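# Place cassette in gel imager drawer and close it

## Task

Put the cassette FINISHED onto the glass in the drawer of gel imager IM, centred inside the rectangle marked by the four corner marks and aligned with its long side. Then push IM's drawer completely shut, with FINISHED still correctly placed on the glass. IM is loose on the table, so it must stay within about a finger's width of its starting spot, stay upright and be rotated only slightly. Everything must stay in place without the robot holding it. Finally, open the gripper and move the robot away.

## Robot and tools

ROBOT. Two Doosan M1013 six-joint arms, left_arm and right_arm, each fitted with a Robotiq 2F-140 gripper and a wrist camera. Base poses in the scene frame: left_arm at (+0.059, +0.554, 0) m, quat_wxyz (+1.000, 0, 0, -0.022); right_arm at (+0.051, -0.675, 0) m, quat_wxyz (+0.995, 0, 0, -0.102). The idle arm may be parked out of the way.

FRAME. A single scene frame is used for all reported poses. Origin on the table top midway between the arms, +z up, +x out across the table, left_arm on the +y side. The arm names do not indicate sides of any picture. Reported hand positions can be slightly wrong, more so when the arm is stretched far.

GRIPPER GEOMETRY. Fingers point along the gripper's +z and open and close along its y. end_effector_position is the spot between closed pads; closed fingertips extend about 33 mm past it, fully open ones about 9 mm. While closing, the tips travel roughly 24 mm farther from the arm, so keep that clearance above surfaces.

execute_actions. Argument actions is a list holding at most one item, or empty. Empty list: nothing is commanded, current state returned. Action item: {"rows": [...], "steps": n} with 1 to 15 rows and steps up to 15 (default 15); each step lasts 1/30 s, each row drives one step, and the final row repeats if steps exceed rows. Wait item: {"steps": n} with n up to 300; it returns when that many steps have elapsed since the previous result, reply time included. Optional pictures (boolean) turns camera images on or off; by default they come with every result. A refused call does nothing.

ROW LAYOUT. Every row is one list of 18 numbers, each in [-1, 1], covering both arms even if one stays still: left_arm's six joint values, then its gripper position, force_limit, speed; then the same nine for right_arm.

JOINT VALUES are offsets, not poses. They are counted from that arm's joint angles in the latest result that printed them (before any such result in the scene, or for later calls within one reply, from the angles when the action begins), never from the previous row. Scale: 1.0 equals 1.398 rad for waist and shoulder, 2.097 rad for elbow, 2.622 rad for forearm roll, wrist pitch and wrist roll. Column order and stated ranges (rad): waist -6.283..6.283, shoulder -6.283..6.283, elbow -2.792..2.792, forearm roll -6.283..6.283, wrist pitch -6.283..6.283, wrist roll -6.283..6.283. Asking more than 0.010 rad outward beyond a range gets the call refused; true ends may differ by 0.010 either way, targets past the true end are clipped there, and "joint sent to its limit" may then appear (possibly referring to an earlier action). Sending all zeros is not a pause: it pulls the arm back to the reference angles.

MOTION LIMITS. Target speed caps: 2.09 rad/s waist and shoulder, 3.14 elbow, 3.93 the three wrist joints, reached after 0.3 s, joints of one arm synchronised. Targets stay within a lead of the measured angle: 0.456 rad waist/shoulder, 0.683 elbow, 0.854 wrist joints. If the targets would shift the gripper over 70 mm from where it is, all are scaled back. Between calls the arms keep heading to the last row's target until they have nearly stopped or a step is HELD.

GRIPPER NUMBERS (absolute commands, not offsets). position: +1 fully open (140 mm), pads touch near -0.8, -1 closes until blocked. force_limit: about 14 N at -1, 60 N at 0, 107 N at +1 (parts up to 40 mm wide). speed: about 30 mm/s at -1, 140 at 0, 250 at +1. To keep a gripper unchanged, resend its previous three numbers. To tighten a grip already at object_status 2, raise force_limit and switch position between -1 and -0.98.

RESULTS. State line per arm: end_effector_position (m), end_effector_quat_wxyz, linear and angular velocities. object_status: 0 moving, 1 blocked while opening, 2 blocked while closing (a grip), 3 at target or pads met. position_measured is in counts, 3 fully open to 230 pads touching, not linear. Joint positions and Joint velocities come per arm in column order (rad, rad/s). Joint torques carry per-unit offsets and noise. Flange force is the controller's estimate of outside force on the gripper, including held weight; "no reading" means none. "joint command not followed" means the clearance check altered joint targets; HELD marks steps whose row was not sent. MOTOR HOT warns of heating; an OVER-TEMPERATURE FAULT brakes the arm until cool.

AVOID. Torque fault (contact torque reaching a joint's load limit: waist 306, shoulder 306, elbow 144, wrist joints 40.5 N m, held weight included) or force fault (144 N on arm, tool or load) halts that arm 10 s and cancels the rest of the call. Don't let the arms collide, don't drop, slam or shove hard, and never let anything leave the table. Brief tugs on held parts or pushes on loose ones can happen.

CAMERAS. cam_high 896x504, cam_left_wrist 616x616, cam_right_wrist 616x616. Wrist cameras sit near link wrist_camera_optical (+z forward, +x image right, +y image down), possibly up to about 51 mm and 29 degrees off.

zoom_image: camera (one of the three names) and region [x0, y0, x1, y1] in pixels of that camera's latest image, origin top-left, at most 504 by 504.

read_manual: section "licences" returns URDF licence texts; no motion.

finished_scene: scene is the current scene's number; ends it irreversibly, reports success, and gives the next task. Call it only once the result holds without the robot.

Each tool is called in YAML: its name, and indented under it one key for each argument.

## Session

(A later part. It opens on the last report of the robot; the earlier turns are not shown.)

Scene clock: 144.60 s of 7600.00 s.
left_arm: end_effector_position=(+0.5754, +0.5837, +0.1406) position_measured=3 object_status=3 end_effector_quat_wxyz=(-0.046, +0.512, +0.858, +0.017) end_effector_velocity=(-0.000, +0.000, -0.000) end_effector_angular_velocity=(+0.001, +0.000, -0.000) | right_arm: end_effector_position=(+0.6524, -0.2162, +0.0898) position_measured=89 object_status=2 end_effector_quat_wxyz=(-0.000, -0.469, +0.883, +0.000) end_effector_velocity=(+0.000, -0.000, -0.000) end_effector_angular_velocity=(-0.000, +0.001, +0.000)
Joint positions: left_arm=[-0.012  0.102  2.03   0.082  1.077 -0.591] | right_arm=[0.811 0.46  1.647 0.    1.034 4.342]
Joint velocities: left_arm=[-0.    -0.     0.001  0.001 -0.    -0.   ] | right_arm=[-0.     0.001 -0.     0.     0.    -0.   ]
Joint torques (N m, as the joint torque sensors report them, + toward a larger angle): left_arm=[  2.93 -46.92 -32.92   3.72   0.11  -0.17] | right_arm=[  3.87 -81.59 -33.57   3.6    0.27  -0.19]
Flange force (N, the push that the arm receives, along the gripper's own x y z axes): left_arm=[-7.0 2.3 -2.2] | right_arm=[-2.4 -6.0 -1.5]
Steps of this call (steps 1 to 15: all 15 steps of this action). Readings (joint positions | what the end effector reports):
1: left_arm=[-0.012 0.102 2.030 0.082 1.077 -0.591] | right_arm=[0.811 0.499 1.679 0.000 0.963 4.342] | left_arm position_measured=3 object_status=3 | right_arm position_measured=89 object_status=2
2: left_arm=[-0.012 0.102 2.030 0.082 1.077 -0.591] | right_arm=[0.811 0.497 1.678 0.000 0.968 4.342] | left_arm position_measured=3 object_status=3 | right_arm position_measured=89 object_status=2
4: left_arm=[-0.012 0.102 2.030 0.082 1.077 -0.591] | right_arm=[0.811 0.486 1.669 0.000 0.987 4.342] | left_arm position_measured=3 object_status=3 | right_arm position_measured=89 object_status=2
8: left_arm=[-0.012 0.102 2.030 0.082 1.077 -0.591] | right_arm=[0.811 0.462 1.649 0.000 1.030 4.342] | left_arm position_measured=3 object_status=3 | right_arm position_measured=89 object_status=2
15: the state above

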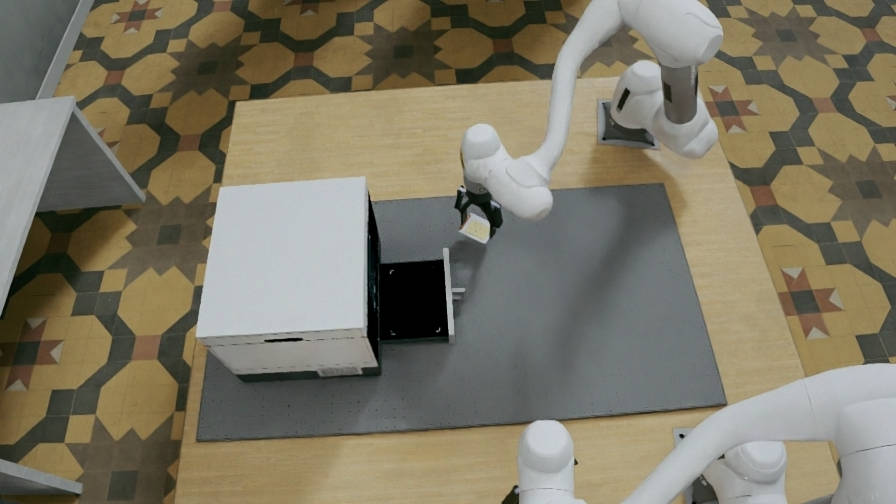

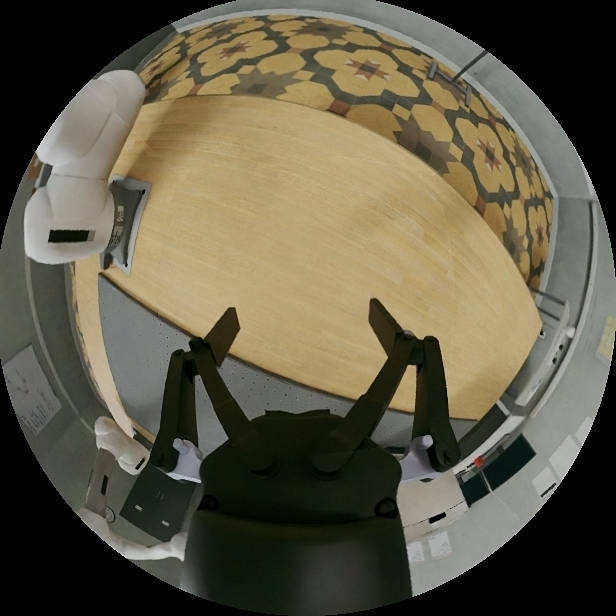

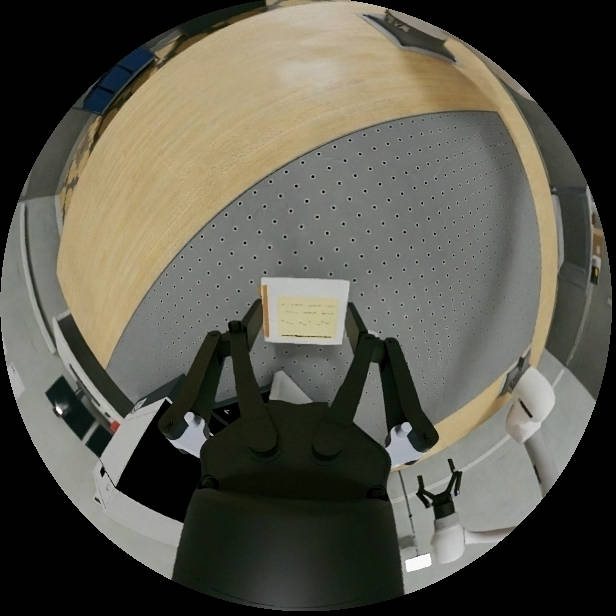

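execute_actions:
  actions:
    - {"rows":[[0,0,0,0,0,0,1,0,0,0,-0.005,-0.005,0,0.0066,0.02,-0.98,0.2,-0.8],[0,0,0,0,0,0,1,0,0,0,-0.01,-0.01,0,0.0133,0.04,-0.98,0.2,-0.8],[0,0,0,0,0,0,1,0,0,0,-0.016,-0.0155,0,0.0209,0.06,-0.98,0.2,-0.8],[0,0,0,0,0,0,1,0,0,0,-0.022,-0.0213,0,0.0288,0.083,-0.98,0.2,-0.8],[0,0,0,0,0,0,1,0,0,0,-0.028,-0.0271,0,0.0366,0.106,-0.98,0.2,-0.8],[0,0,0,0,0,0,1,0,0,0,-0.034,-0.033,0,0.0445,0.129,-0.98,0.2,-0.8],[0,0,0,0,0,0,1,0,0,0,-0.04,-0.0388,0,0.0524,0.152,-0.98,0.2,-0.8],[0,0,0,0,0,0,1,0,0,0,-0.046,-0.0446,0,0.0602,0.175,-0.98,0.2,-0.8],[0,0,0,0,0,0,1,0,0,0,-0.0527,-0.0511,0,0.069,0.2,-0.98,0.2,-0.8]],"steps":15}
  pictures: false

execute_actions:
  actions:
    - {"steps":6}
  pictures: false

Scene clock: 153.80 s of 7600.00 s.
left_arm: end_effector_position=(+0.5754, +0.5837, +0.1406) position_measured=3 object_status=3 end_effector_quat_wxyz=(-0.046, +0.512, +0.858, +0.017) end_effector_velocity=(-0.000, +0.000, +0.000) end_effector_angular_velocity=(-0.001, +0.000, +0.000) | right_arm: end_effector_position=(+0.6541, -0.2150, +0.1988) position_measured=89 object_status=2 end_effector_quat_wxyz=(+0.000, -0.227, +0.974, +0.000) end_effector_velocity=(-0.003, -0.001, +0.044) end_effector_angular_velocity=(-0.001, +0.002, -0.210)
Joint positions: left_arm=[-0.012  0.102  2.03   0.082  1.077 -0.591] | right_arm=[0.811 0.387 1.541 0.    1.214 4.861]
Joint velocities: left_arm=[ 0.    -0.     0.    -0.001  0.     0.001] | right_arm=[ 0.001 -0.028 -0.043  0.     0.073  0.211]
Joint torques (N m, as the joint torque sensors report them, + toward a larger angle): left_arm=[  2.61 -46.53 -33.09   3.82   0.06  -0.1 ] | right_arm=[  2.67 -57.32 -28.23   3.08   0.34  -0.59]
Flange force (N, the push that the arm receives, along the gripper's own x y z axes): left_arm=[-6.0 1.7 -2.6] | right_arm=[-1.4 -3.8 -3.1]
Steps of this call (steps 1 to 15: the robot went on to your last target; steps 16 to 90: nothing new was sent; then 5.70 s passed at rest; steps 91 to 105: all 15 steps of this action). Readings (joint positions | what the end effector reports):
91: left_arm=[-0.012 0.102 2.030 0.082 1.077 -0.591] | right_arm=[0.811 0.460 1.647 0.000 1.035 4.343] | left_arm position_measured=3 object_status=3 | right_arm position_measured=89 object_status=2
92: left_arm=[-0.012 0.102 2.030 0.082 1.077 -0.591] | right_arm=[0.811 0.459 1.646 0.000 1.037 4.350] | left_arm position_measured=3 object_status=3 | right_arm position_measured=89 object_status=2
94: left_arm=[-0.012 0.102 2.030 0.082 1.077 -0.591] | right_arm=[0.811 0.452 1.635 0.000 1.055 4.403] | left_arm position_measured=3 object_status=3 | right_arm position_measured=89 object_status=2
98: left_arm=[-0.012 0.102 2.030 0.082 1.077 -0.591] | right_arm=[0.811 0.426 1.598 0.000 1.117 4.582] | left_arm position_measured=3 object_status=3 | right_arm position_measured=89 object_status=2
105: the state above

Scene clock: 154.00 s of 7600.00 s.
left_arm: end_effector_position=(+0.5754, +0.5837, +0.1406) position_measured=3 object_status=3 end_effector_quat_wxyz=(-0.046, +0.512, +0.858, +0.017) end_effector_velocity=(-0.000, +0.001, -0.001) end_effector_angular_velocity=(+0.001, +0.002, +0.002) | right_arm: end_effector_position=(+0.6539, -0.2151, +0.1995) position_measured=89 object_status=2 end_effector_quat_wxyz=(-0.000, -0.224, +0.975, +0.000) end_effector_velocity=(-0.000, -0.001, -0.000) end_effector_angular_velocity=(-0.001, +0.000, -0.002)
Joint positions: left_arm=[-0.012  0.102  2.03   0.082  1.077 -0.591] | right_arm=[0.811 0.387 1.54  0.    1.215 4.867]
Joint velocities: left_arm=[ 0.002  0.001  0.001  0.001  0.    -0.   ] | right_arm=[-0.    -0.     0.001 -0.     0.     0.002]
Joint torques (N m, as the joint torque sensors report them, + toward a larger angle): left_arm=[  3.07 -46.89 -32.85   3.76   0.07  -0.11] | right_arm=[  3.65 -76.66 -36.8    4.01   0.25  -0.03]
Flange force (N, the push that the arm receives, along the gripper's own x y z axes): left_arm=[-7.3 2.3 -2.3] | right_arm=[-3.2 -4.1 -2.5]
Steps of this call (steps 1 to 6: the robot went on to your last target). Readings (joint positions | what the end effector reports):
1: left_arm=[-0.012 0.102 2.030 0.082 1.077 -0.591] | right_arm=[0.811 0.387 1.540 0.000 1.215 4.865] | left_arm position_measured=3 object_status=3 | right_arm position_measured=89 object_status=2
2: left_arm=[-0.012 0.102 2.030 0.082 1.077 -0.591] | right_arm=[0.811 0.387 1.540 0.000 1.215 4.866] | left_arm position_measured=3 object_status=3 | right_arm position_measured=89 object_status=2
4: left_arm=[-0.012 0.102 2.030 0.082 1.077 -0.591] | right_arm=[0.811 0.387 1.540 0.000 1.215 4.866] | left_arm position_measured=3 object_status=3 | right_arm position_measured=89 object_status=2
6: the state above

execute_actions:
  actions:
    - {"rows":[[0,0,0,0,0,0,1,0,0,0.049,0.3793,-0.4253,0,0.1378,0.1986,-0.98,0.2,-0.8]],"steps":15}
  pictures: false

execute_actions:
  actions:
    - {"steps":30}

Scene clock: 157.50 s of 7600.00 s.
left_arm: end_effector_position=(+0.5754, +0.5837, +0.1406) position_measured=3 object_status=3 end_effector_quat_wxyz=(-0.046, +0.512, +0.858, +0.017) end_effector_velocity=(+0.000, -0.002, +0.000) end_effector_angular_velocity=(-0.001, -0.001, -0.004) | right_arm: end_effector_position=(+0.7789, -0.0832, +0.2059) position_measured=89 object_status=2 end_effector_quat_wxyz=(-0.010, -0.094, +0.996, -0.006) end_effector_velocity=(+0.278, +0.315, +0.015) end_effector_angular_velocity=(+0.030, -0.064, -0.582)
Joint positions: left_arm=[-0.012  0.102  2.03   0.082  1.077 -0.591] | right_arm=[0.851 0.688 1.049 0.    1.426 5.171]
Joint velocities: left_arm=[-0.003 -0.001 -0.    -0.001 -0.     0.001] | right_arm=[ 0.09   0.713 -1.25   0.     0.467  0.672]
Joint torques (N m, as the joint torque sensors report them, + toward a larger angle): left_arm=[  3.53 -46.2  -32.96   3.87   0.09  -0.02] | right_arm=[   6.06 -100.27  -37.04    4.02    0.5    -0.38]
Flange force (N, the push that the arm receives, along the gripper's own x y z axes): left_arm=[-7.8 0.3 -3.0] | right_arm=[-4.9 -2.4 -4.3]
Steps of this call (steps 1 to 15: the robot went on to your last target; steps 16 to 90: nothing new was sent; steps 91 to 105: all 15 steps of this action). Readings (joint positions | what the end effector reports):
91: left_arm=[-0.012 0.102 2.030 0.082 1.077 -0.591] | right_arm=[0.811 0.387 1.540 0.000 1.215 4.867] | left_arm position_measured=3 object_status=3 | right_arm position_measured=89 object_status=2
92: left_arm=[-0.012 0.102 2.030 0.082 1.077 -0.591] | right_arm=[0.811 0.390 1.534 0.000 1.219 4.871] | left_arm position_measured=3 object_status=3 | right_arm position_measured=89 object_status=2
94: left_arm=[-0.012 0.102 2.030 0.082 1.077 -0.591] | right_arm=[0.816 0.419 1.490 0.000 1.242 4.905] | left_arm position_measured=3 object_status=3 | right_arm position_measured=89 object_status=2
98: left_arm=[-0.012 0.102 2.030 0.082 1.077 -0.591] | right_arm=[0.831 0.527 1.328 0.000 1.320 5.018] | left_arm position_measured=3 object_status=3 | right_arm position_measured=89 object_status=2
105: the state above

Scene clock: 158.50 s of 7600.00 s.
left_arm: end_effector_position=(+0.5754, +0.5837, +0.1406) position_measured=3 object_status=3 end_effector_quat_wxyz=(-0.046, +0.512, +0.858, +0.017) end_effector_velocity=(-0.000, -0.001, -0.000) end_effector_angular_velocity=(-0.001, +0.001, -0.003) | right_arm: end_effector_position=(+0.8501, +0.0084, +0.2004) position_measured=89 object_status=2 end_effector_quat_wxyz=(-0.000, -0.000, +1.000, +0.000) end_effector_velocity=(+0.001, -0.001, +0.001) end_effector_angular_velocity=(+0.001, -0.001, -0.002)
Joint positions: left_arm=[-0.012  0.102  2.03   0.082  1.077 -0.591] | right_arm=[0.88  0.917 0.648 0.    1.577 5.387]
Joint velocities: left_arm=[-0.002  0.     0.    -0.001  0.     0.001] | right_arm=[-0.001 -0.    -0.001  0.     0.     0.   ]
Joint torques (N m, as the joint torque sensors report them, + toward a larger angle): left_arm=[  2.99 -46.46 -32.94   3.87  -0.11  -0.14] | right_arm=[   4.06 -123.06  -39.44    4.16    0.31   -0.2 ]
Flange force (N, the push that the arm receives, along the gripper's own x y z axes): left_arm=[-7.3 1.5 -3.0] | right_arm=[-9.0 2.5 -3.4]
Steps of this call (steps 1 to 30: the robot went on to your last target). Readings (joint positions | what the end effector reports):
1: left_arm=[-0.012 0.102 2.030 0.082 1.077 -0.591] | right_arm=[0.854 0.713 1.007 0.000 1.442 5.194] | left_arm position_measured=3 object_status=3 | right_arm position_measured=89 object_status=2
2: left_arm=[-0.012 0.102 2.030 0.082 1.077 -0.591] | right_arm=[0.857 0.738 0.963 0.000 1.459 5.217] | left_arm position_measured=3 object_status=3 | right_arm position_measured=89 object_status=2
4: left_arm=[-0.012 0.102 2.030 0.082 1.077 -0.591] | right_arm=[0.864 0.790 0.872 0.000 1.493 5.267] | left_arm position_measured=3 object_status=3 | right_arm position_measured=89 object_status=2
8: left_arm=[-0.012 0.102 2.030 0.082 1.077 -0.591] | right_arm=[0.876 0.888 0.700 0.000 1.557 5.359] | left_arm position_measured=3 object_status=3 | right_arm position_measured=89 object_status=2
30: the state above
All arms were judged still, so your last target was given up. Only a new action makes them travel on or press farther. Fingers that are still opening or closing keep moving.

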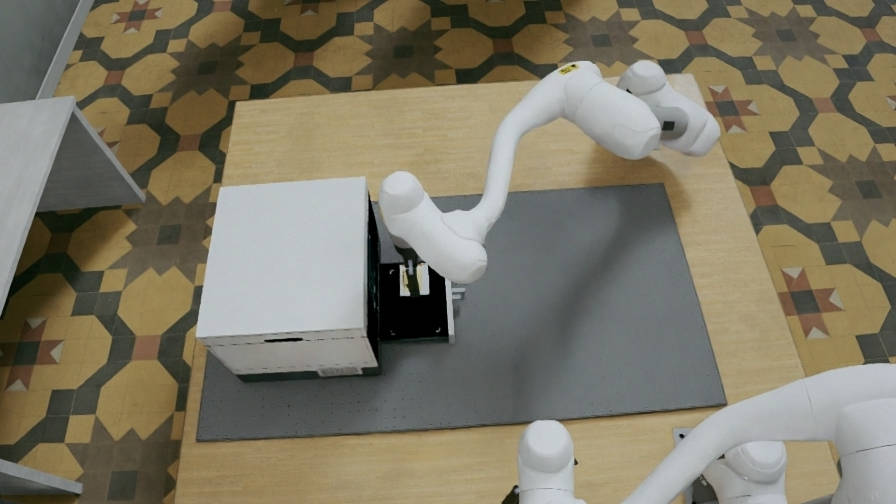

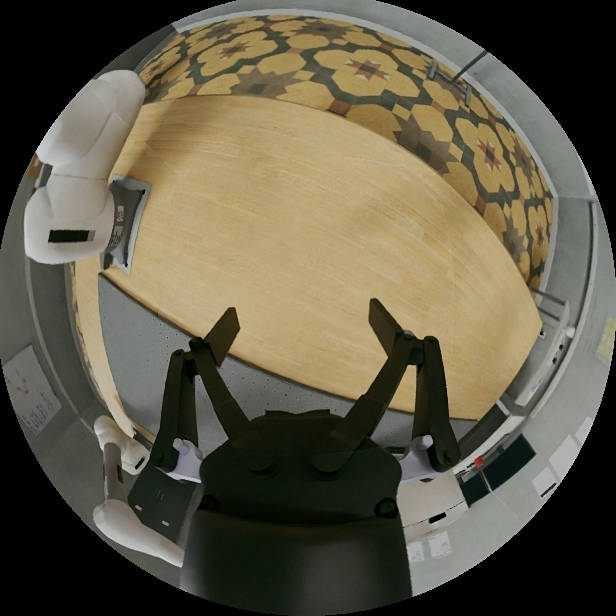

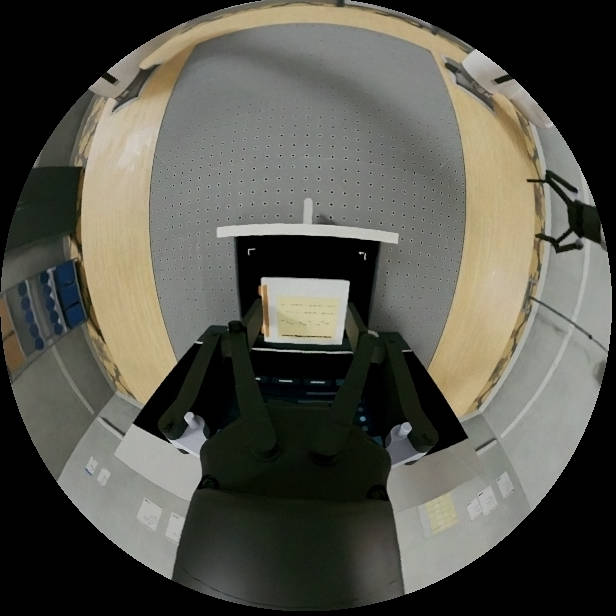

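execute_actions:
  actions:
    - {"rows":[[0,0,0,0,0,0,1,0,0,-0.0002,0.004,0.014,0,-0.0132,0,-0.98,0.2,-0.8],[0,0,0,0,0,0,1,0,0,-0.0004,0.008,0.028,0,-0.0264,0,-0.98,0.2,-0.8],[0,0,0,0,0,0,1,0,0,-0.0006,0.012,0.042,0,-0.04,-0.0003,-0.98,0.2,-0.8],[0,0,0,0,0,0,1,0,0,-0.0008,0.016,0.056,0,-0.053,-0.0004,-0.98,0.2,-0.8],[0,0,0,0,0,0,1,0,0,-0.001,0.0196,0.0696,0,-0.0661,-0.0005,-0.98,0.2,-0.8]],"steps":15}
  pictures: false

execute_actions:
  actions:
    - {"steps":10}

zoom_image:
  camera: "cam_right_wrist"
  region: [200, 200, 420, 400]

zoom_image:
  camera: "cam_high"
  region: [370, 220, 510, 360]

Scene clock: 166.10 s of 7600.00 s.
left_arm: end_effector_position=(+0.5754, +0.5837, +0.1406) position_measured=3 object_status=3 end_effector_quat_wxyz=(-0.046, +0.512, +0.858, +0.017) end_effector_velocity=(-0.000, +0.001, +0.000) end_effector_angular_velocity=(+0.001, -0.000, +0.003) | right_arm: end_effector_position=(+0.8529, +0.0089, +0.0906) position_measured=89 object_status=2 end_effector_quat_wxyz=(-0.000, -0.000, +1.000, +0.000) end_effector_velocity=(+0.000, -0.001, -0.001) end_effector_angular_velocity=(-0.000, +0.001, -0.002)
Joint positions: left_arm=[-0.012  0.102  2.03   0.082  1.077 -0.591] | right_arm=[0.878 0.944 0.794 0.    1.403 5.386]
Joint velocities: left_arm=[ 0.001 -0.    -0.     0.     0.    -0.002] | right_arm=[-0.001 -0.001  0.004  0.    -0.002  0.   ]
Joint torques (N m, as the joint torque sensors report them, + toward a larger angle): left_arm=[  3.86 -46.31 -33.29   3.78   0.08  -0.24] | right_arm=[   5.19 -123.43  -37.84    3.96    0.41   -0.24]
Flange force (N, the push that the arm receives, along the gripper's own x y z axes): left_arm=[-7.4 0.1 -2.6] | right_arm=[-11.0 2.4 -2.8]
Steps of this call (steps 1 to 90: nothing new was sent; then 4.10 s passed at rest; steps 91 to 105: all 15 steps of this action). Readings (joint positions | what the end effector reports):
91: left_arm=[-0.012 0.102 2.030 0.082 1.077 -0.591] | right_arm=[0.880 0.917 0.648 0.000 1.577 5.387] | left_arm position_measured=3 object_status=3 | right_arm position_measured=89 object_status=2
92: left_arm=[-0.012 0.102 2.030 0.082 1.077 -0.591] | right_arm=[0.880 0.918 0.653 0.000 1.571 5.387] | left_arm position_measured=3 object_status=3 | right_arm position_measured=89 object_status=2
94: left_arm=[-0.012 0.102 2.030 0.082 1.077 -0.591] | right_arm=[0.880 0.924 0.687 0.000 1.530 5.387] | left_arm position_measured=3 object_status=3 | right_arm position_measured=89 object_status=2
98: left_arm=[-0.012 0.102 2.030 0.082 1.077 -0.591] | right_arm=[0.879 0.941 0.772 0.000 1.430 5.386] | left_arm position_measured=3 object_status=3 | right_arm position_measured=89 object_status=2
105: the state above

Scene clock: 166.43 s of 7600.00 s.
left_arm: end_effector_position=(+0.5754, +0.5837, +0.1406) position_measured=3 object_status=3 end_effector_quat_wxyz=(-0.046, +0.512, +0.858, +0.017) end_effector_velocity=(-0.001, -0.000, -0.000) end_effector_angular_velocity=(+0.000, +0.001, +0.000) | right_arm: end_effector_position=(+0.8529, +0.0088, +0.0903) position_measured=89 object_status=2 end_effector_quat_wxyz=(-0.000, +0.000, +1.000, +0.000) end_effector_velocity=(-0.000, +0.000, +0.002) end_effector_angular_velocity=(+0.001, -0.001, +0.001)
Joint positions: left_arm=[-0.012  0.102  2.03   0.082  1.077 -0.591] | right_arm=[0.878 0.944 0.794 0.    1.403 5.386]
Joint velocities: left_arm=[-0.001 -0.     0.002  0.    -0.    -0.001] | right_arm=[ 0.    -0.002  0.    -0.    -0.    -0.001]
Joint torques (N m, as the joint torque sensors report them, + toward a larger angle): left_arm=[  2.75 -46.43 -32.51   3.93   0.14  -0.32] | right_arm=[   3.46 -124.44  -38.83    4.22    0.28   -0.21]
Flange force (N, the push that the arm receives, along the gripper's own x y z axes): left_arm=[-6.0 2.4 -3.1] | right_arm=[-7.1 2.1 -3.4]
Steps of this call (steps 1 to 10: the robot went on to your last target). Readings (joint positions | what the end effector reports):
1: left_arm=[-0.012 0.102 2.030 0.082 1.077 -0.591] | right_arm=[0.878 0.944 0.794 0.000 1.403 5.386] | left_arm position_measured=3 object_status=3 | right_arm position_measured=89 object_status=2
2: left_arm=[-0.012 0.102 2.030 0.082 1.077 -0.591] | right_arm=[0.878 0.944 0.794 0.000 1.403 5.386] | left_arm position_measured=3 object_status=3 | right_arm position_measured=89 object_status=2
4: left_arm=[-0.012 0.102 2.030 0.082 1.077 -0.591] | right_arm=[0.878 0.944 0.794 0.000 1.403 5.386] | left_arm position_measured=3 object_status=3 | right_arm position_measured=89 object_status=2
8: left_arm=[-0.012 0.102 2.030 0.082 1.077 -0.591] | right_arm=[0.878 0.944 0.794 0.000 1.403 5.386] | left_arm position_measured=3 object_status=3 | right_arm position_measured=89 object_status=2
10: the state above

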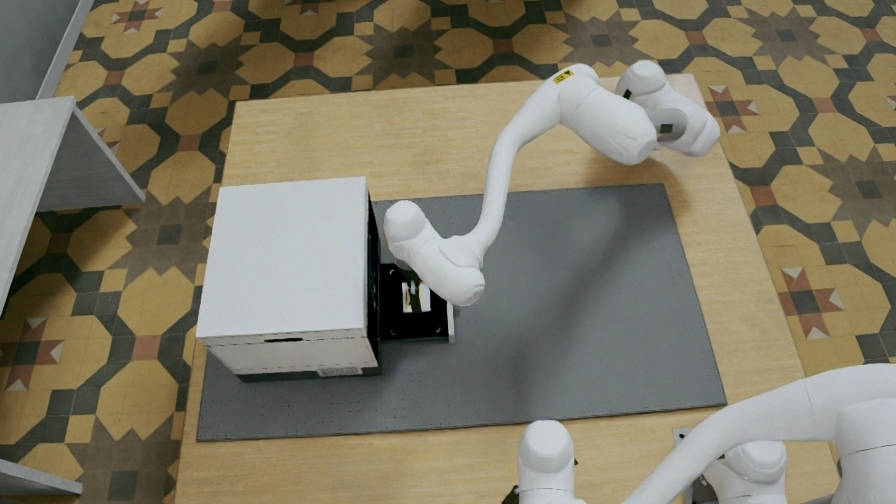

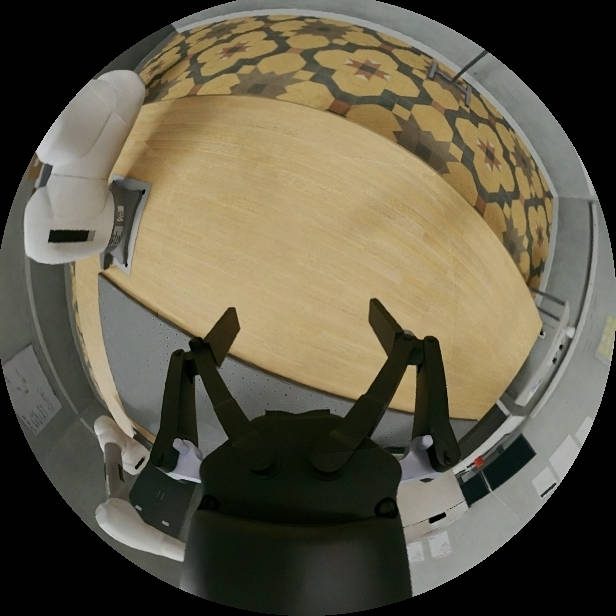

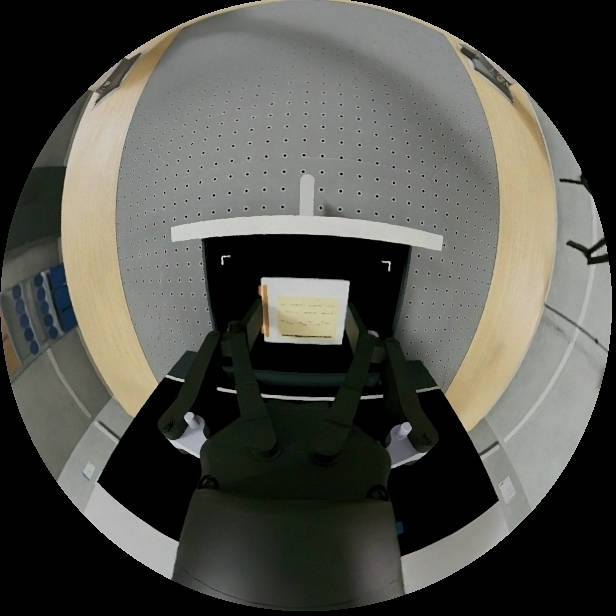

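Region (200, 200, 420, 400) of cam_right_wrist's 616x616 image, scaled by 2.291, with more detail than that image has; it fills the top 458 rows of this view, and the rest is white.

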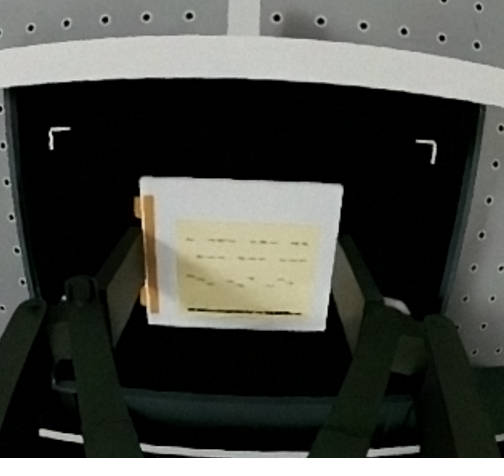

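Region (370, 220, 510, 360) of cam_high's 896x504 image, scaled by 3.600, with more detail than that image has.

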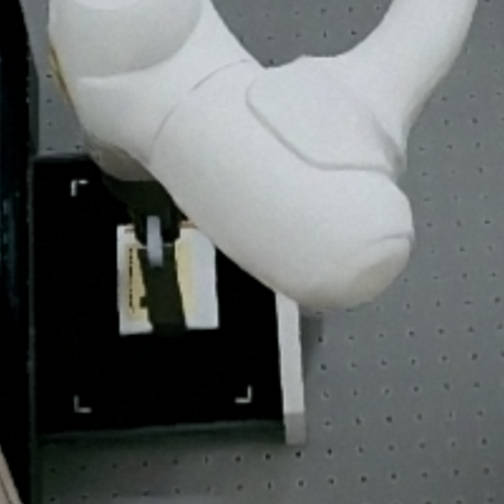

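execute_actions:
  actions:
    - {"rows":[[0,0,0,0,0,0,1,0,0,-0.0011,0.0047,-0.0016,0,-0.0012,-0.0006,-0.98,0.2,-0.8],[0,0,0,0,0,0,1,0,0,-0.0022,0.0093,-0.0032,0,-0.0024,-0.0012,-0.98,0.2,-0.8],[0,0,0,0,0,0,1,0,0,-0.0034,0.014,-0.0049,0,-0.0036,-0.0018,-0.98,0.2,-0.8]],"steps":15}

zoom_image:
  camera: "cam_right_wrist"
  region: [200, 200, 420, 400]

zoom_image:
  camera: "cam_high"
  region: [370, 220, 510, 360]

Scene clock: 179.70 s of 7600.00 s.
left_arm: end_effector_position=(+0.5754, +0.5837, +0.1406) position_measured=3 object_status=3 end_effector_quat_wxyz=(-0.046, +0.512, +0.858, +0.017) end_effector_velocity=(-0.000, +0.000, -0.000) end_effector_angular_velocity=(+0.000, +0.001, +0.000) | right_arm: end_effector_position=(+0.8610, +0.0088, +0.0753) position_measured=89 object_status=2 end_effector_quat_wxyz=(-0.000, +0.000, +1.000, +0.000) end_effector_velocity=(-0.000, +0.001, -0.001) end_effector_angular_velocity=(-0.000, +0.000, +0.001)
Joint positions: left_arm=[-0.012  0.102  2.03   0.082  1.077 -0.591] | right_arm=[0.873 0.964 0.784 0.    1.394 5.381]
Joint velocities: left_arm=[ 0.001  0.     0.    -0.     0.001  0.   ] | right_arm=[ 0.001  0.001 -0.001  0.    -0.    -0.   ]
Joint torques (N m, as the joint torque sensors report them, + toward a larger angle): left_arm=[  3.48 -46.02 -33.07   3.84   0.15  -0.2 ] | right_arm=[   3.33 -125.68  -38.8     4.11    0.18   -0.25]
Flange force (N, the push that the arm receives, along the gripper's own x y z axes): left_arm=[-6.7 0.4 -2.6] | right_arm=[-8.3 3.7 -1.9]
Steps of this call (steps 1 to 15: the robot went on to your last target; steps 16 to 90: nothing new was sent; then 9.77 s passed at rest; steps 91 to 105: all 15 steps of this action). Readings (joint positions | what the end effector reports):
91: left_arm=[-0.012 0.102 2.030 0.082 1.077 -0.591] | right_arm=[0.878 0.944 0.794 0.000 1.403 5.386] | left_arm position_measured=3 object_status=3 | right_arm position_measured=89 object_status=2
92: left_arm=[-0.012 0.102 2.030 0.082 1.077 -0.591] | right_arm=[0.878 0.946 0.793 0.000 1.402 5.385] | left_arm position_measured=3 object_status=3 | right_arm position_measured=89 object_status=2
94: left_arm=[-0.012 0.102 2.030 0.082 1.077 -0.591] | right_arm=[0.876 0.955 0.789 0.000 1.398 5.383] | left_arm position_measured=3 object_status=3 | right_arm position_measured=89 object_status=2
98: left_arm=[-0.012 0.102 2.030 0.082 1.077 -0.591] | right_arm=[0.874 0.963 0.784 0.000 1.394 5.381] | left_arm position_measured=3 object_status=3 | right_arm position_measured=89 object_status=2
105: the state above

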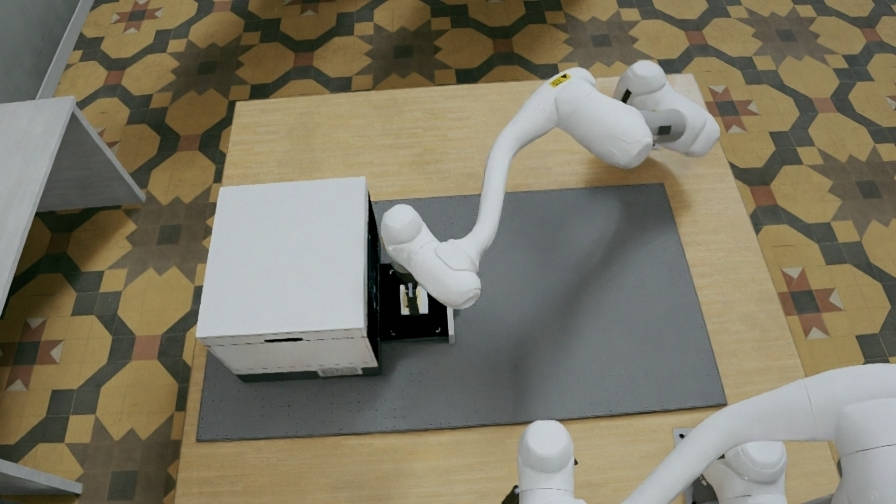

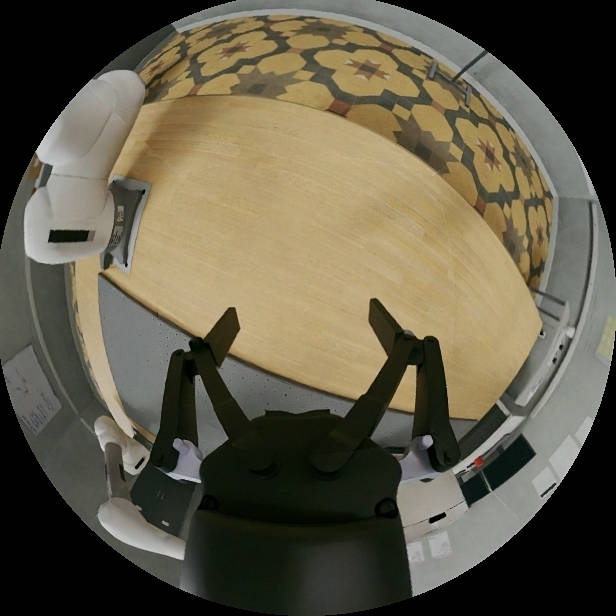

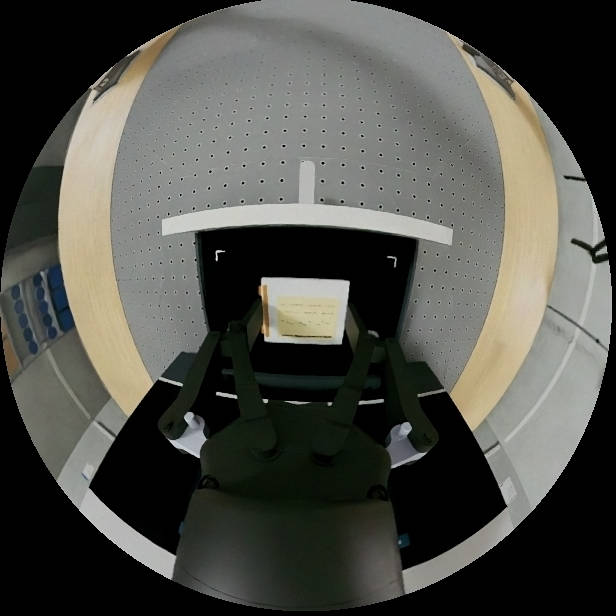

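Region (200, 200, 420, 400) of cam_right_wrist's 616x616 image, scaled by 2.291, with more detail than that image has; it fills the top 458 rows of this view, and the rest is white.

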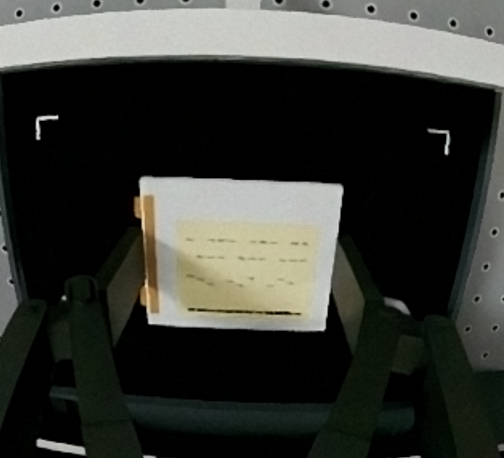

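Region (370, 220, 510, 360) of cam_high's 896x504 image, scaled by 3.600, with more detail than that image has.

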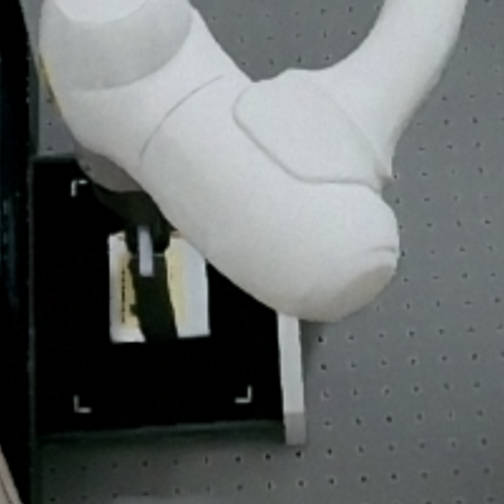

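execute_actions:
  actions:
    - {"rows":[[0,0,0,0,0,0,1,0,0,-0.0004,0.0024,0.0004,0,-0.0016,-0.0002,-0.98,0.2,-0.8]],"steps":12}
  pictures: false

execute_actions:
  actions:
    - {"rows":[[0,0,0,0,0,0,1,0,0,0,0.00044,0.00073,0,-0.00082,0,-0.98,0.2,-0.8]],"steps":10}
  pictures: false

Scene clock: 186.70 s of 7600.00 s.
left_arm: end_effector_position=(+0.5754, +0.5837, +0.1406) position_measured=3 object_status=3 end_effector_quat_wxyz=(-0.046, +0.512, +0.858, +0.017) end_effector_velocity=(-0.000, +0.001, -0.000) end_effector_angular_velocity=(+0.001, +0.001, +0.003) | right_arm: end_effector_position=(+0.8620, +0.0088, +0.0713) position_measured=89 object_status=2 end_effector_quat_wxyz=(-0.000, +0.000, +1.000, +0.000) end_effector_velocity=(-0.000, -0.001, -0.001) end_effector_angular_velocity=(-0.001, +0.001, -0.001)
Joint positions: left_arm=[-0.012  0.102  2.03   0.082  1.077 -0.591] | right_arm=[0.873 0.967 0.785 0.    1.39  5.381]
Joint velocities: left_arm=[ 0.001  0.     0.     0.001  0.    -0.003] | right_arm=[-0.     0.     0.001 -0.    -0.     0.001]
Joint torques (N m, as the joint torque sensors report them, + toward a larger angle): left_arm=[  2.76 -45.97 -32.96   3.72   0.05  -0.19] | right_arm=[   3.63 -125.11  -39.03    4.05    0.31   -0.26]
Flange force (N, the push that the arm receives, along the gripper's own x y z axes): left_arm=[-5.6 1.2 -3.2] | right_arm=[-6.1 1.1 -1.6]
Steps of this call (steps 1 to 15: the robot went on to your last target; steps 16 to 90: nothing new was sent; then 3.60 s passed at rest; steps 91 to 102: all 12 steps of this action). Readings (joint positions | what the end effector reports):
91: left_arm=[-0.012 0.102 2.030 0.082 1.077 -0.591] | right_arm=[0.873 0.964 0.784 0.000 1.394 5.381] | left_arm position_measured=3 object_status=3 | right_arm position_measured=89 object_status=2
92: left_arm=[-0.012 0.102 2.030 0.082 1.077 -0.591] | right_arm=[0.873 0.965 0.784 0.000 1.392 5.381] | left_arm position_measured=3 object_status=3 | right_arm position_measured=89 object_status=2
94: left_arm=[-0.012 0.102 2.030 0.082 1.077 -0.591] | right_arm=[0.873 0.967 0.784 0.000 1.390 5.381] | left_arm position_measured=3 object_status=3 | right_arm position_measured=89 object_status=2
98: left_arm=[-0.012 0.102 2.030 0.082 1.077 -0.591] | right_arm=[0.873 0.967 0.784 0.000 1.390 5.381] | left_arm position_measured=3 object_status=3 | right_arm position_measured=89 object_status=2
102: the state above

Scene clock: 187.03 s of 7600.00 s.
left_arm: end_effector_position=(+0.5754, +0.5837, +0.1406) position_measured=3 object_status=3 end_effector_quat_wxyz=(-0.046, +0.512, +0.858, +0.017) end_effector_velocity=(-0.001, +0.001, -0.001) end_effector_angular_velocity=(+0.000, +0.002, +0.003) | right_arm: end_effector_position=(+0.8620, +0.0089, +0.0701) position_measured=89 object_status=2 end_effector_quat_wxyz=(+0.000, +0.000, +1.000, +0.000) end_effector_velocity=(-0.001, -0.000, -0.003) end_effector_angular_velocity=(-0.002, +0.003, -0.000)
Joint positions: left_arm=[-0.012  0.102  2.03   0.082  1.077 -0.591] | right_arm=[0.873 0.968 0.786 0.    1.388 5.381]
Joint velocities: left_arm=[ 0.001  0.     0.001 -0.     0.    -0.001] | right_arm=[ 0.     0.002  0.002  0.    -0.     0.001]
Joint torques (N m, as the joint torque sensors report them, + toward a larger angle): left_arm=[  2.94 -46.73 -33.04   3.87  -0.02  -0.4 ] | right_arm=[  2.9  -98.84 -27.67   4.19  -1.67  -0.28]
Flange force (N, the push that the arm receives, along the gripper's own x y z axes): left_arm=[-6.2 2.0 -2.4] | right_arm=[-1.6 -1.6 -26.6]
Steps of this call (steps 1 to 10: all 10 steps of this action). Readings (joint positions | what the end effector reports):
1: left_arm=[-0.012 0.102 2.030 0.082 1.077 -0.591] | right_arm=[0.873 0.967 0.785 0.000 1.390 5.381] | left_arm position_measured=3 object_status=3 | right_arm position_measured=89 object_status=2
2: left_arm=[-0.012 0.102 2.030 0.082 1.077 -0.591] | right_arm=[0.873 0.967 0.785 0.000 1.389 5.381] | left_arm position_measured=3 object_status=3 | right_arm position_measured=89 object_status=2
4: left_arm=[-0.012 0.102 2.030 0.082 1.077 -0.591] | right_arm=[0.873 0.967 0.786 0.000 1.388 5.381] | left_arm position_measured=3 object_status=3 | right_arm position_measured=89 object_status=2
8: left_arm=[-0.012 0.102 2.030 0.082 1.077 -0.591] | right_arm=[0.873 0.968 0.786 0.000 1.388 5.381] | left_arm position_measured=3 object_status=3 | right_arm position_measured=89 object_status=2
10: the state above

Contact made. Release slowly.

execute_actions:
  actions:
    - {"rows":[[0,0,0,0,0,0,1,0,0,0,-0.0001,-0.0002,0,0.0002,0,0.6,0,-0.8]],"steps":15}
  pictures: false

execute_actions:
  actions:
    - {"steps":10}
  pictures: false

execute_actions:
  actions:
    - {"rows":[[0,0,0,0,0,0,1,0,0,0,-0.003,-0.006,0,0.0064,0,0.6,0,-0.8],[0,0,0,0,0,0,1,0,0,0,-0.006,-0.013,0,0.0136,0,0.6,0,-0.8],[0,0,0,0,0,0,1,0,0,0,-0.01,-0.025,0,0.0253,0,0.6,0,-0.8],[0,0,0,0,0,0,1,0,0,0,-0.015,-0.04,0,0.04,0,0.6,0,-0.8],[0,0,0,0,0,0,1,0,0,0,-0.02,-0.056,0,0.0555,0,0.6,0,-0.8],[0,0,0,0,0,0,1,0,0,0,-0.025,-0.072,0,0.0709,0,0.6,0,-0.8]],"steps":15}
  pictures: false

execute_actions:
  actions:
    - {"steps":8}

zoom_image:
  camera: "cam_right_wrist"
  region: [200, 200, 420, 400]

Scene clock: 191.53 s of 7600.00 s.
left_arm: end_effector_position=(+0.5754, +0.5837, +0.1406) position_measured=3 object_status=3 end_effector_quat_wxyz=(-0.046, +0.512, +0.858, +0.017) end_effector_velocity=(+0.000, -0.000, -0.000) end_effector_angular_velocity=(-0.000, +0.001, -0.001) | right_arm: end_effector_position=(+0.8620, +0.0089, +0.0704) position_measured=53 object_status=0 end_effector_quat_wxyz=(+0.000, +0.000, +1.000, +0.000) end_effector_velocity=(-0.001, +0.001, -0.001) end_effector_angular_velocity=(-0.000, +0.001, +0.002)
Joint positions: left_arm=[-0.012  0.102  2.03   0.082  1.077 -0.591] | right_arm=[0.873 0.968 0.786 0.    1.388 5.381]
Joint velocities: left_arm=[ 0.     0.001 -0.    -0.     0.     0.002] | right_arm=[ 0.001  0.001  0.     0.     0.    -0.001]
Joint torques (N m, as the joint torque sensors report them, + toward a larger angle): left_arm=[  3.89 -46.78 -33.     3.77   0.07  -0.2 ] | right_arm=[   3.43 -123.66  -38.27    4.05    0.25   -0.15]
Flange force (N, the push that the arm receives, along the gripper's own x y z axes): left_arm=[-8.5 1.3 -2.3] | right_arm=[-6.0 1.9 -2.7]
Steps of this call (steps 1 to 15: the robot went on to your last target; steps 16 to 90: nothing new was sent; then 1.00 s passed at rest; steps 91 to 105: all 15 steps of this action). Readings (joint positions | what the end effector reports):
91: left_arm=[-0.012 0.102 2.030 0.082 1.077 -0.591] | right_arm=[0.873 0.968 0.786 0.000 1.388 5.381] | left_arm position_measured=3 object_status=3 | right_arm position_measured=89 object_status=0
92: left_arm=[-0.012 0.102 2.030 0.082 1.077 -0.591] | right_arm=[0.873 0.968 0.786 0.000 1.388 5.381] | left_arm position_measured=3 object_status=3 | right_arm position_measured=89 object_status=0
94: left_arm=[-0.012 0.102 2.030 0.082 1.077 -0.591] | right_arm=[0.873 0.968 0.786 0.000 1.388 5.381] | left_arm position_measured=3 object_status=3 | right_arm position_measured=82 object_status=0
98: left_arm=[-0.012 0.102 2.030 0.082 1.077 -0.591] | right_arm=[0.873 0.968 0.786 0.000 1.388 5.381] | left_arm position_measured=3 object_status=3 | right_arm position_measured=71 object_status=0
105: the state above

Scene clock: 191.87 s of 7600.00 s.
left_arm: end_effector_position=(+0.5754, +0.5837, +0.1406) position_measured=3 object_status=3 end_effector_quat_wxyz=(-0.046, +0.512, +0.858, +0.017) end_effector_velocity=(+0.001, +0.001, +0.001) end_effector_angular_velocity=(+0.001, -0.002, +0.000) | right_arm: end_effector_position=(+0.8620, +0.0089, +0.0704) position_measured=53 object_status=3 end_effector_quat_wxyz=(+0.000, +0.000, +1.000, +0.000) end_effector_velocity=(+0.001, -0.000, +0.001) end_effector_angular_velocity=(+0.001, -0.001, -0.000)
Joint positions: left_arm=[-0.012  0.102  2.03   0.082  1.077 -0.591] | right_arm=[0.873 0.967 0.786 0.    1.388 5.381]
Joint velocities: left_arm=[ 0.001 -0.    -0.001  0.001 -0.    -0.   ] | right_arm=[-0.001 -0.001 -0.001  0.     0.    -0.   ]
Joint torques (N m, as the joint torque sensors report them, + toward a larger angle): left_arm=[  2.36 -46.02 -32.76   3.84   0.05  -0.28] | right_arm=[   3.97 -124.92  -38.43    4.11    0.33   -0.25]
Flange force (N, the push that the arm receives, along the gripper's own x y z axes): left_arm=[-5.1 2.0 -3.5] | right_arm=[-7.5 1.7 -3.2]
Steps of this call (steps 1 to 10: the robot went on to your last target). Readings (joint positions | what the end effector reports):
1: left_arm=[-0.012 0.102 2.030 0.082 1.077 -0.591] | right_arm=[0.873 0.968 0.786 0.000 1.388 5.381] | left_arm position_measured=3 object_status=3 | right_arm position_measured=53 object_status=0
2: left_arm=[-0.012 0.102 2.030 0.082 1.077 -0.591] | right_arm=[0.873 0.968 0.786 0.000 1.388 5.381] | left_arm position_measured=3 object_status=3 | right_arm position_measured=53 object_status=0
4: left_arm=[-0.012 0.102 2.030 0.082 1.077 -0.591] | right_arm=[0.873 0.968 0.786 0.000 1.388 5.381] | left_arm position_measured=3 object_status=3 | right_arm position_measured=53 object_status=0
8: left_arm=[-0.012 0.102 2.030 0.082 1.077 -0.591] | right_arm=[0.873 0.967 0.786 0.000 1.388 5.381] | left_arm position_measured=3 object_status=3 | right_arm position_measured=53 object_status=3
10: the state above

Scene clock: 192.37 s of 7600.00 s.
left_arm: end_effector_position=(+0.5754, +0.5837, +0.1406) position_measured=3 object_status=3 end_effector_quat_wxyz=(-0.046, +0.512, +0.858, +0.017) end_effector_velocity=(+0.000, +0.000, +0.000) end_effector_angular_velocity=(+0.000, -0.001, -0.000) | right_arm: end_effector_position=(+0.8594, +0.0068, +0.1910) position_measured=53 object_status=3 end_effector_quat_wxyz=(+0.000, +0.000, +1.000, +0.000) end_effector_velocity=(-0.001, -0.000, +0.003) end_effector_angular_velocity=(-0.001, +0.001, -0.000)
Joint positions: left_arm=[-0.012  0.102  2.03   0.082  1.077 -0.591] | right_arm=[0.873 0.933 0.635 0.    1.574 5.381]
Joint velocities: left_arm=[-0.    -0.001  0.     0.001 -0.    -0.   ] | right_arm=[ 0.    -0.001 -0.004  0.     0.006  0.001]
Joint torques (N m, as the joint torque sensors report them, + toward a larger angle): left_arm=[  3.3  -47.65 -33.02   3.86   0.05  -0.27] | right_arm=[   3.84 -119.46  -38.1     3.82    0.19   -0.32]
Flange force (N, the push that the arm receives, along the gripper's own x y z axes): left_arm=[-7.3 2.8 -1.9] | right_arm=[-5.9 0.2 -3.5]
Steps of this call (steps 1 to 15: all 15 steps of this action). Readings (joint positions | what the end effector reports):
1: left_arm=[-0.012 0.102 2.030 0.082 1.077 -0.591] | right_arm=[0.873 0.967 0.785 0.000 1.388 5.381] | left_arm position_measured=3 object_status=3 | right_arm position_measured=53 object_status=3
2: left_arm=[-0.012 0.102 2.030 0.082 1.077 -0.591] | right_arm=[0.873 0.967 0.782 0.000 1.393 5.381] | left_arm position_measured=3 object_status=3 | right_arm position_measured=53 object_status=3
4: left_arm=[-0.012 0.102 2.030 0.082 1.077 -0.591] | right_arm=[0.873 0.961 0.762 0.000 1.419 5.381] | left_arm position_measured=3 object_status=3 | right_arm position_measured=53 object_status=3
8: left_arm=[-0.012 0.102 2.030 0.082 1.077 -0.591] | right_arm=[0.873 0.942 0.681 0.000 1.518 5.381] | left_arm position_measured=3 object_status=3 | right_arm position_measured=53 object_status=3
15: the state above

Scene clock: 192.63 s of 7600.00 s.
left_arm: end_effector_position=(+0.5754, +0.5837, +0.1406) position_measured=3 object_status=3 end_effector_quat_wxyz=(-0.046, +0.512, +0.858, +0.017) end_effector_velocity=(+0.001, +0.000, +0.001) end_effector_angular_velocity=(-0.000, -0.001, -0.000) | right_arm: end_effector_position=(+0.8594, +0.0068, +0.1914) position_measured=53 object_status=3 end_effector_quat_wxyz=(+0.000, +0.000, +1.000, +0.000) end_effector_velocity=(-0.000, +0.000, +0.000) end_effector_angular_velocity=(-0.000, +0.000, +0.001)
Joint positions: left_arm=[-0.012  0.102  2.03   0.082  1.077 -0.591] | right_arm=[0.873 0.933 0.635 0.    1.574 5.381]
Joint velocities: left_arm=[ 0.    -0.    -0.001  0.    -0.     0.   ] | right_arm=[ 0.    -0.     0.     0.     0.    -0.001]
Joint torques (N m, as the joint torque sensors report them, + toward a larger angle): left_arm=[  3.04 -46.4  -33.25   3.8   -0.07   0.  ] | right_arm=[   4.13 -123.12  -38.91    4.12    0.24   -0.19]
Flange force (N, the push that the arm receives, along the gripper's own x y z axes): left_arm=[-6.5 0.9 -2.9] | right_arm=[-8.8 2.7 -5.0]
Steps of this call (steps 1 to 8: the robot went on to your last target). Readings (joint positions | what the end effector reports):
1: left_arm=[-0.012 0.102 2.030 0.082 1.077 -0.591] | right_arm=[0.873 0.933 0.635 0.000 1.574 5.381] | left_arm position_measured=3 object_status=3 | right_arm position_measured=53 object_status=3
2: left_arm=[-0.012 0.102 2.030 0.082 1.077 -0.591] | right_arm=[0.873 0.933 0.635 0.000 1.574 5.381] | left_arm position_measured=3 object_status=3 | right_arm position_measured=53 object_status=3
4: left_arm=[-0.012 0.102 2.030 0.082 1.077 -0.591] | right_arm=[0.873 0.933 0.635 0.000 1.574 5.381] | left_arm position_measured=3 object_status=3 | right_arm position_measured=53 object_status=3
8: the state above

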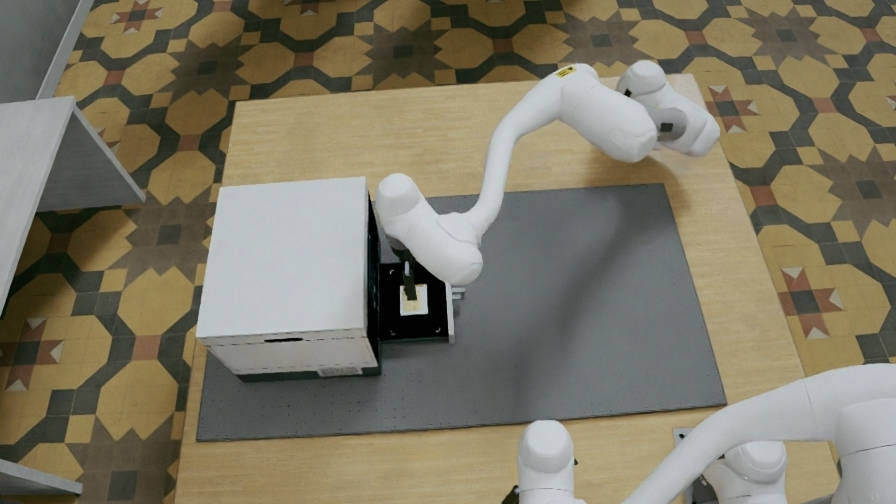

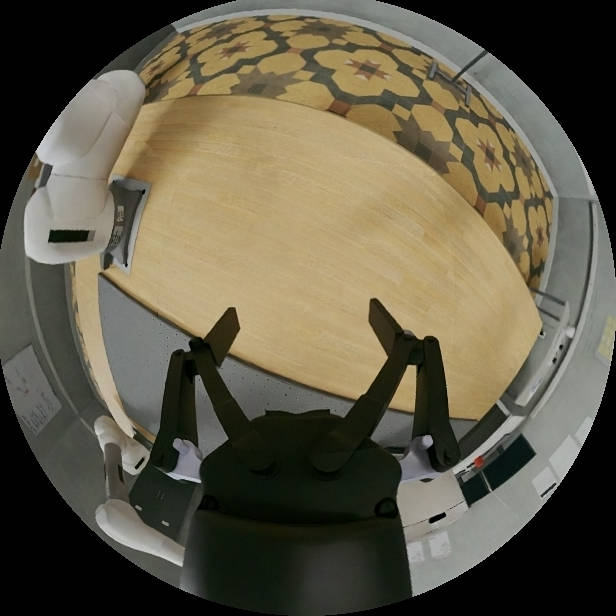

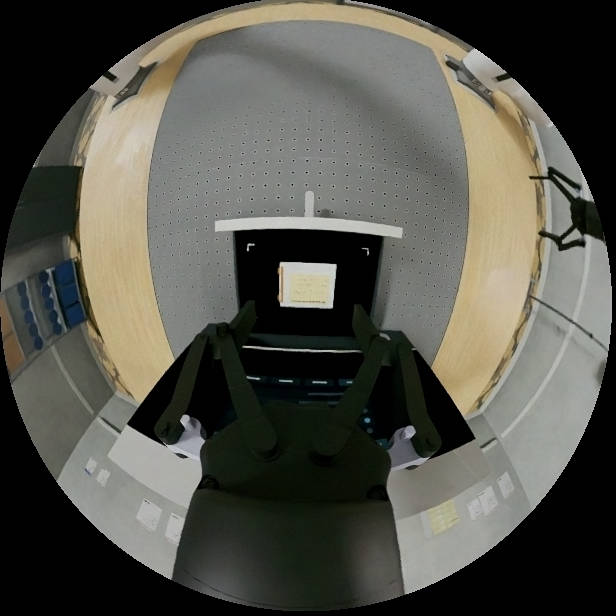

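Region (200, 200, 420, 400) of cam_right_wrist's 616x616 image, scaled by 2.291, with more detail than that image has; it fills the top 458 rows of this view, and the rest is white.

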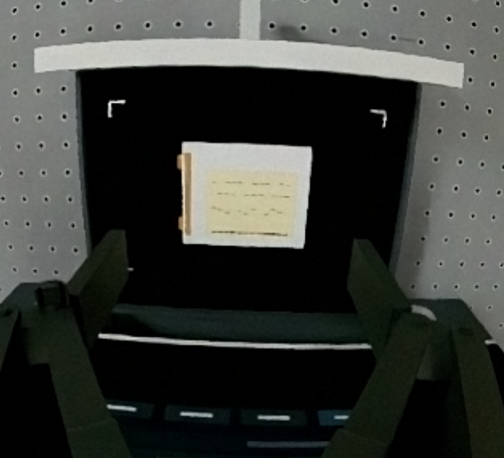

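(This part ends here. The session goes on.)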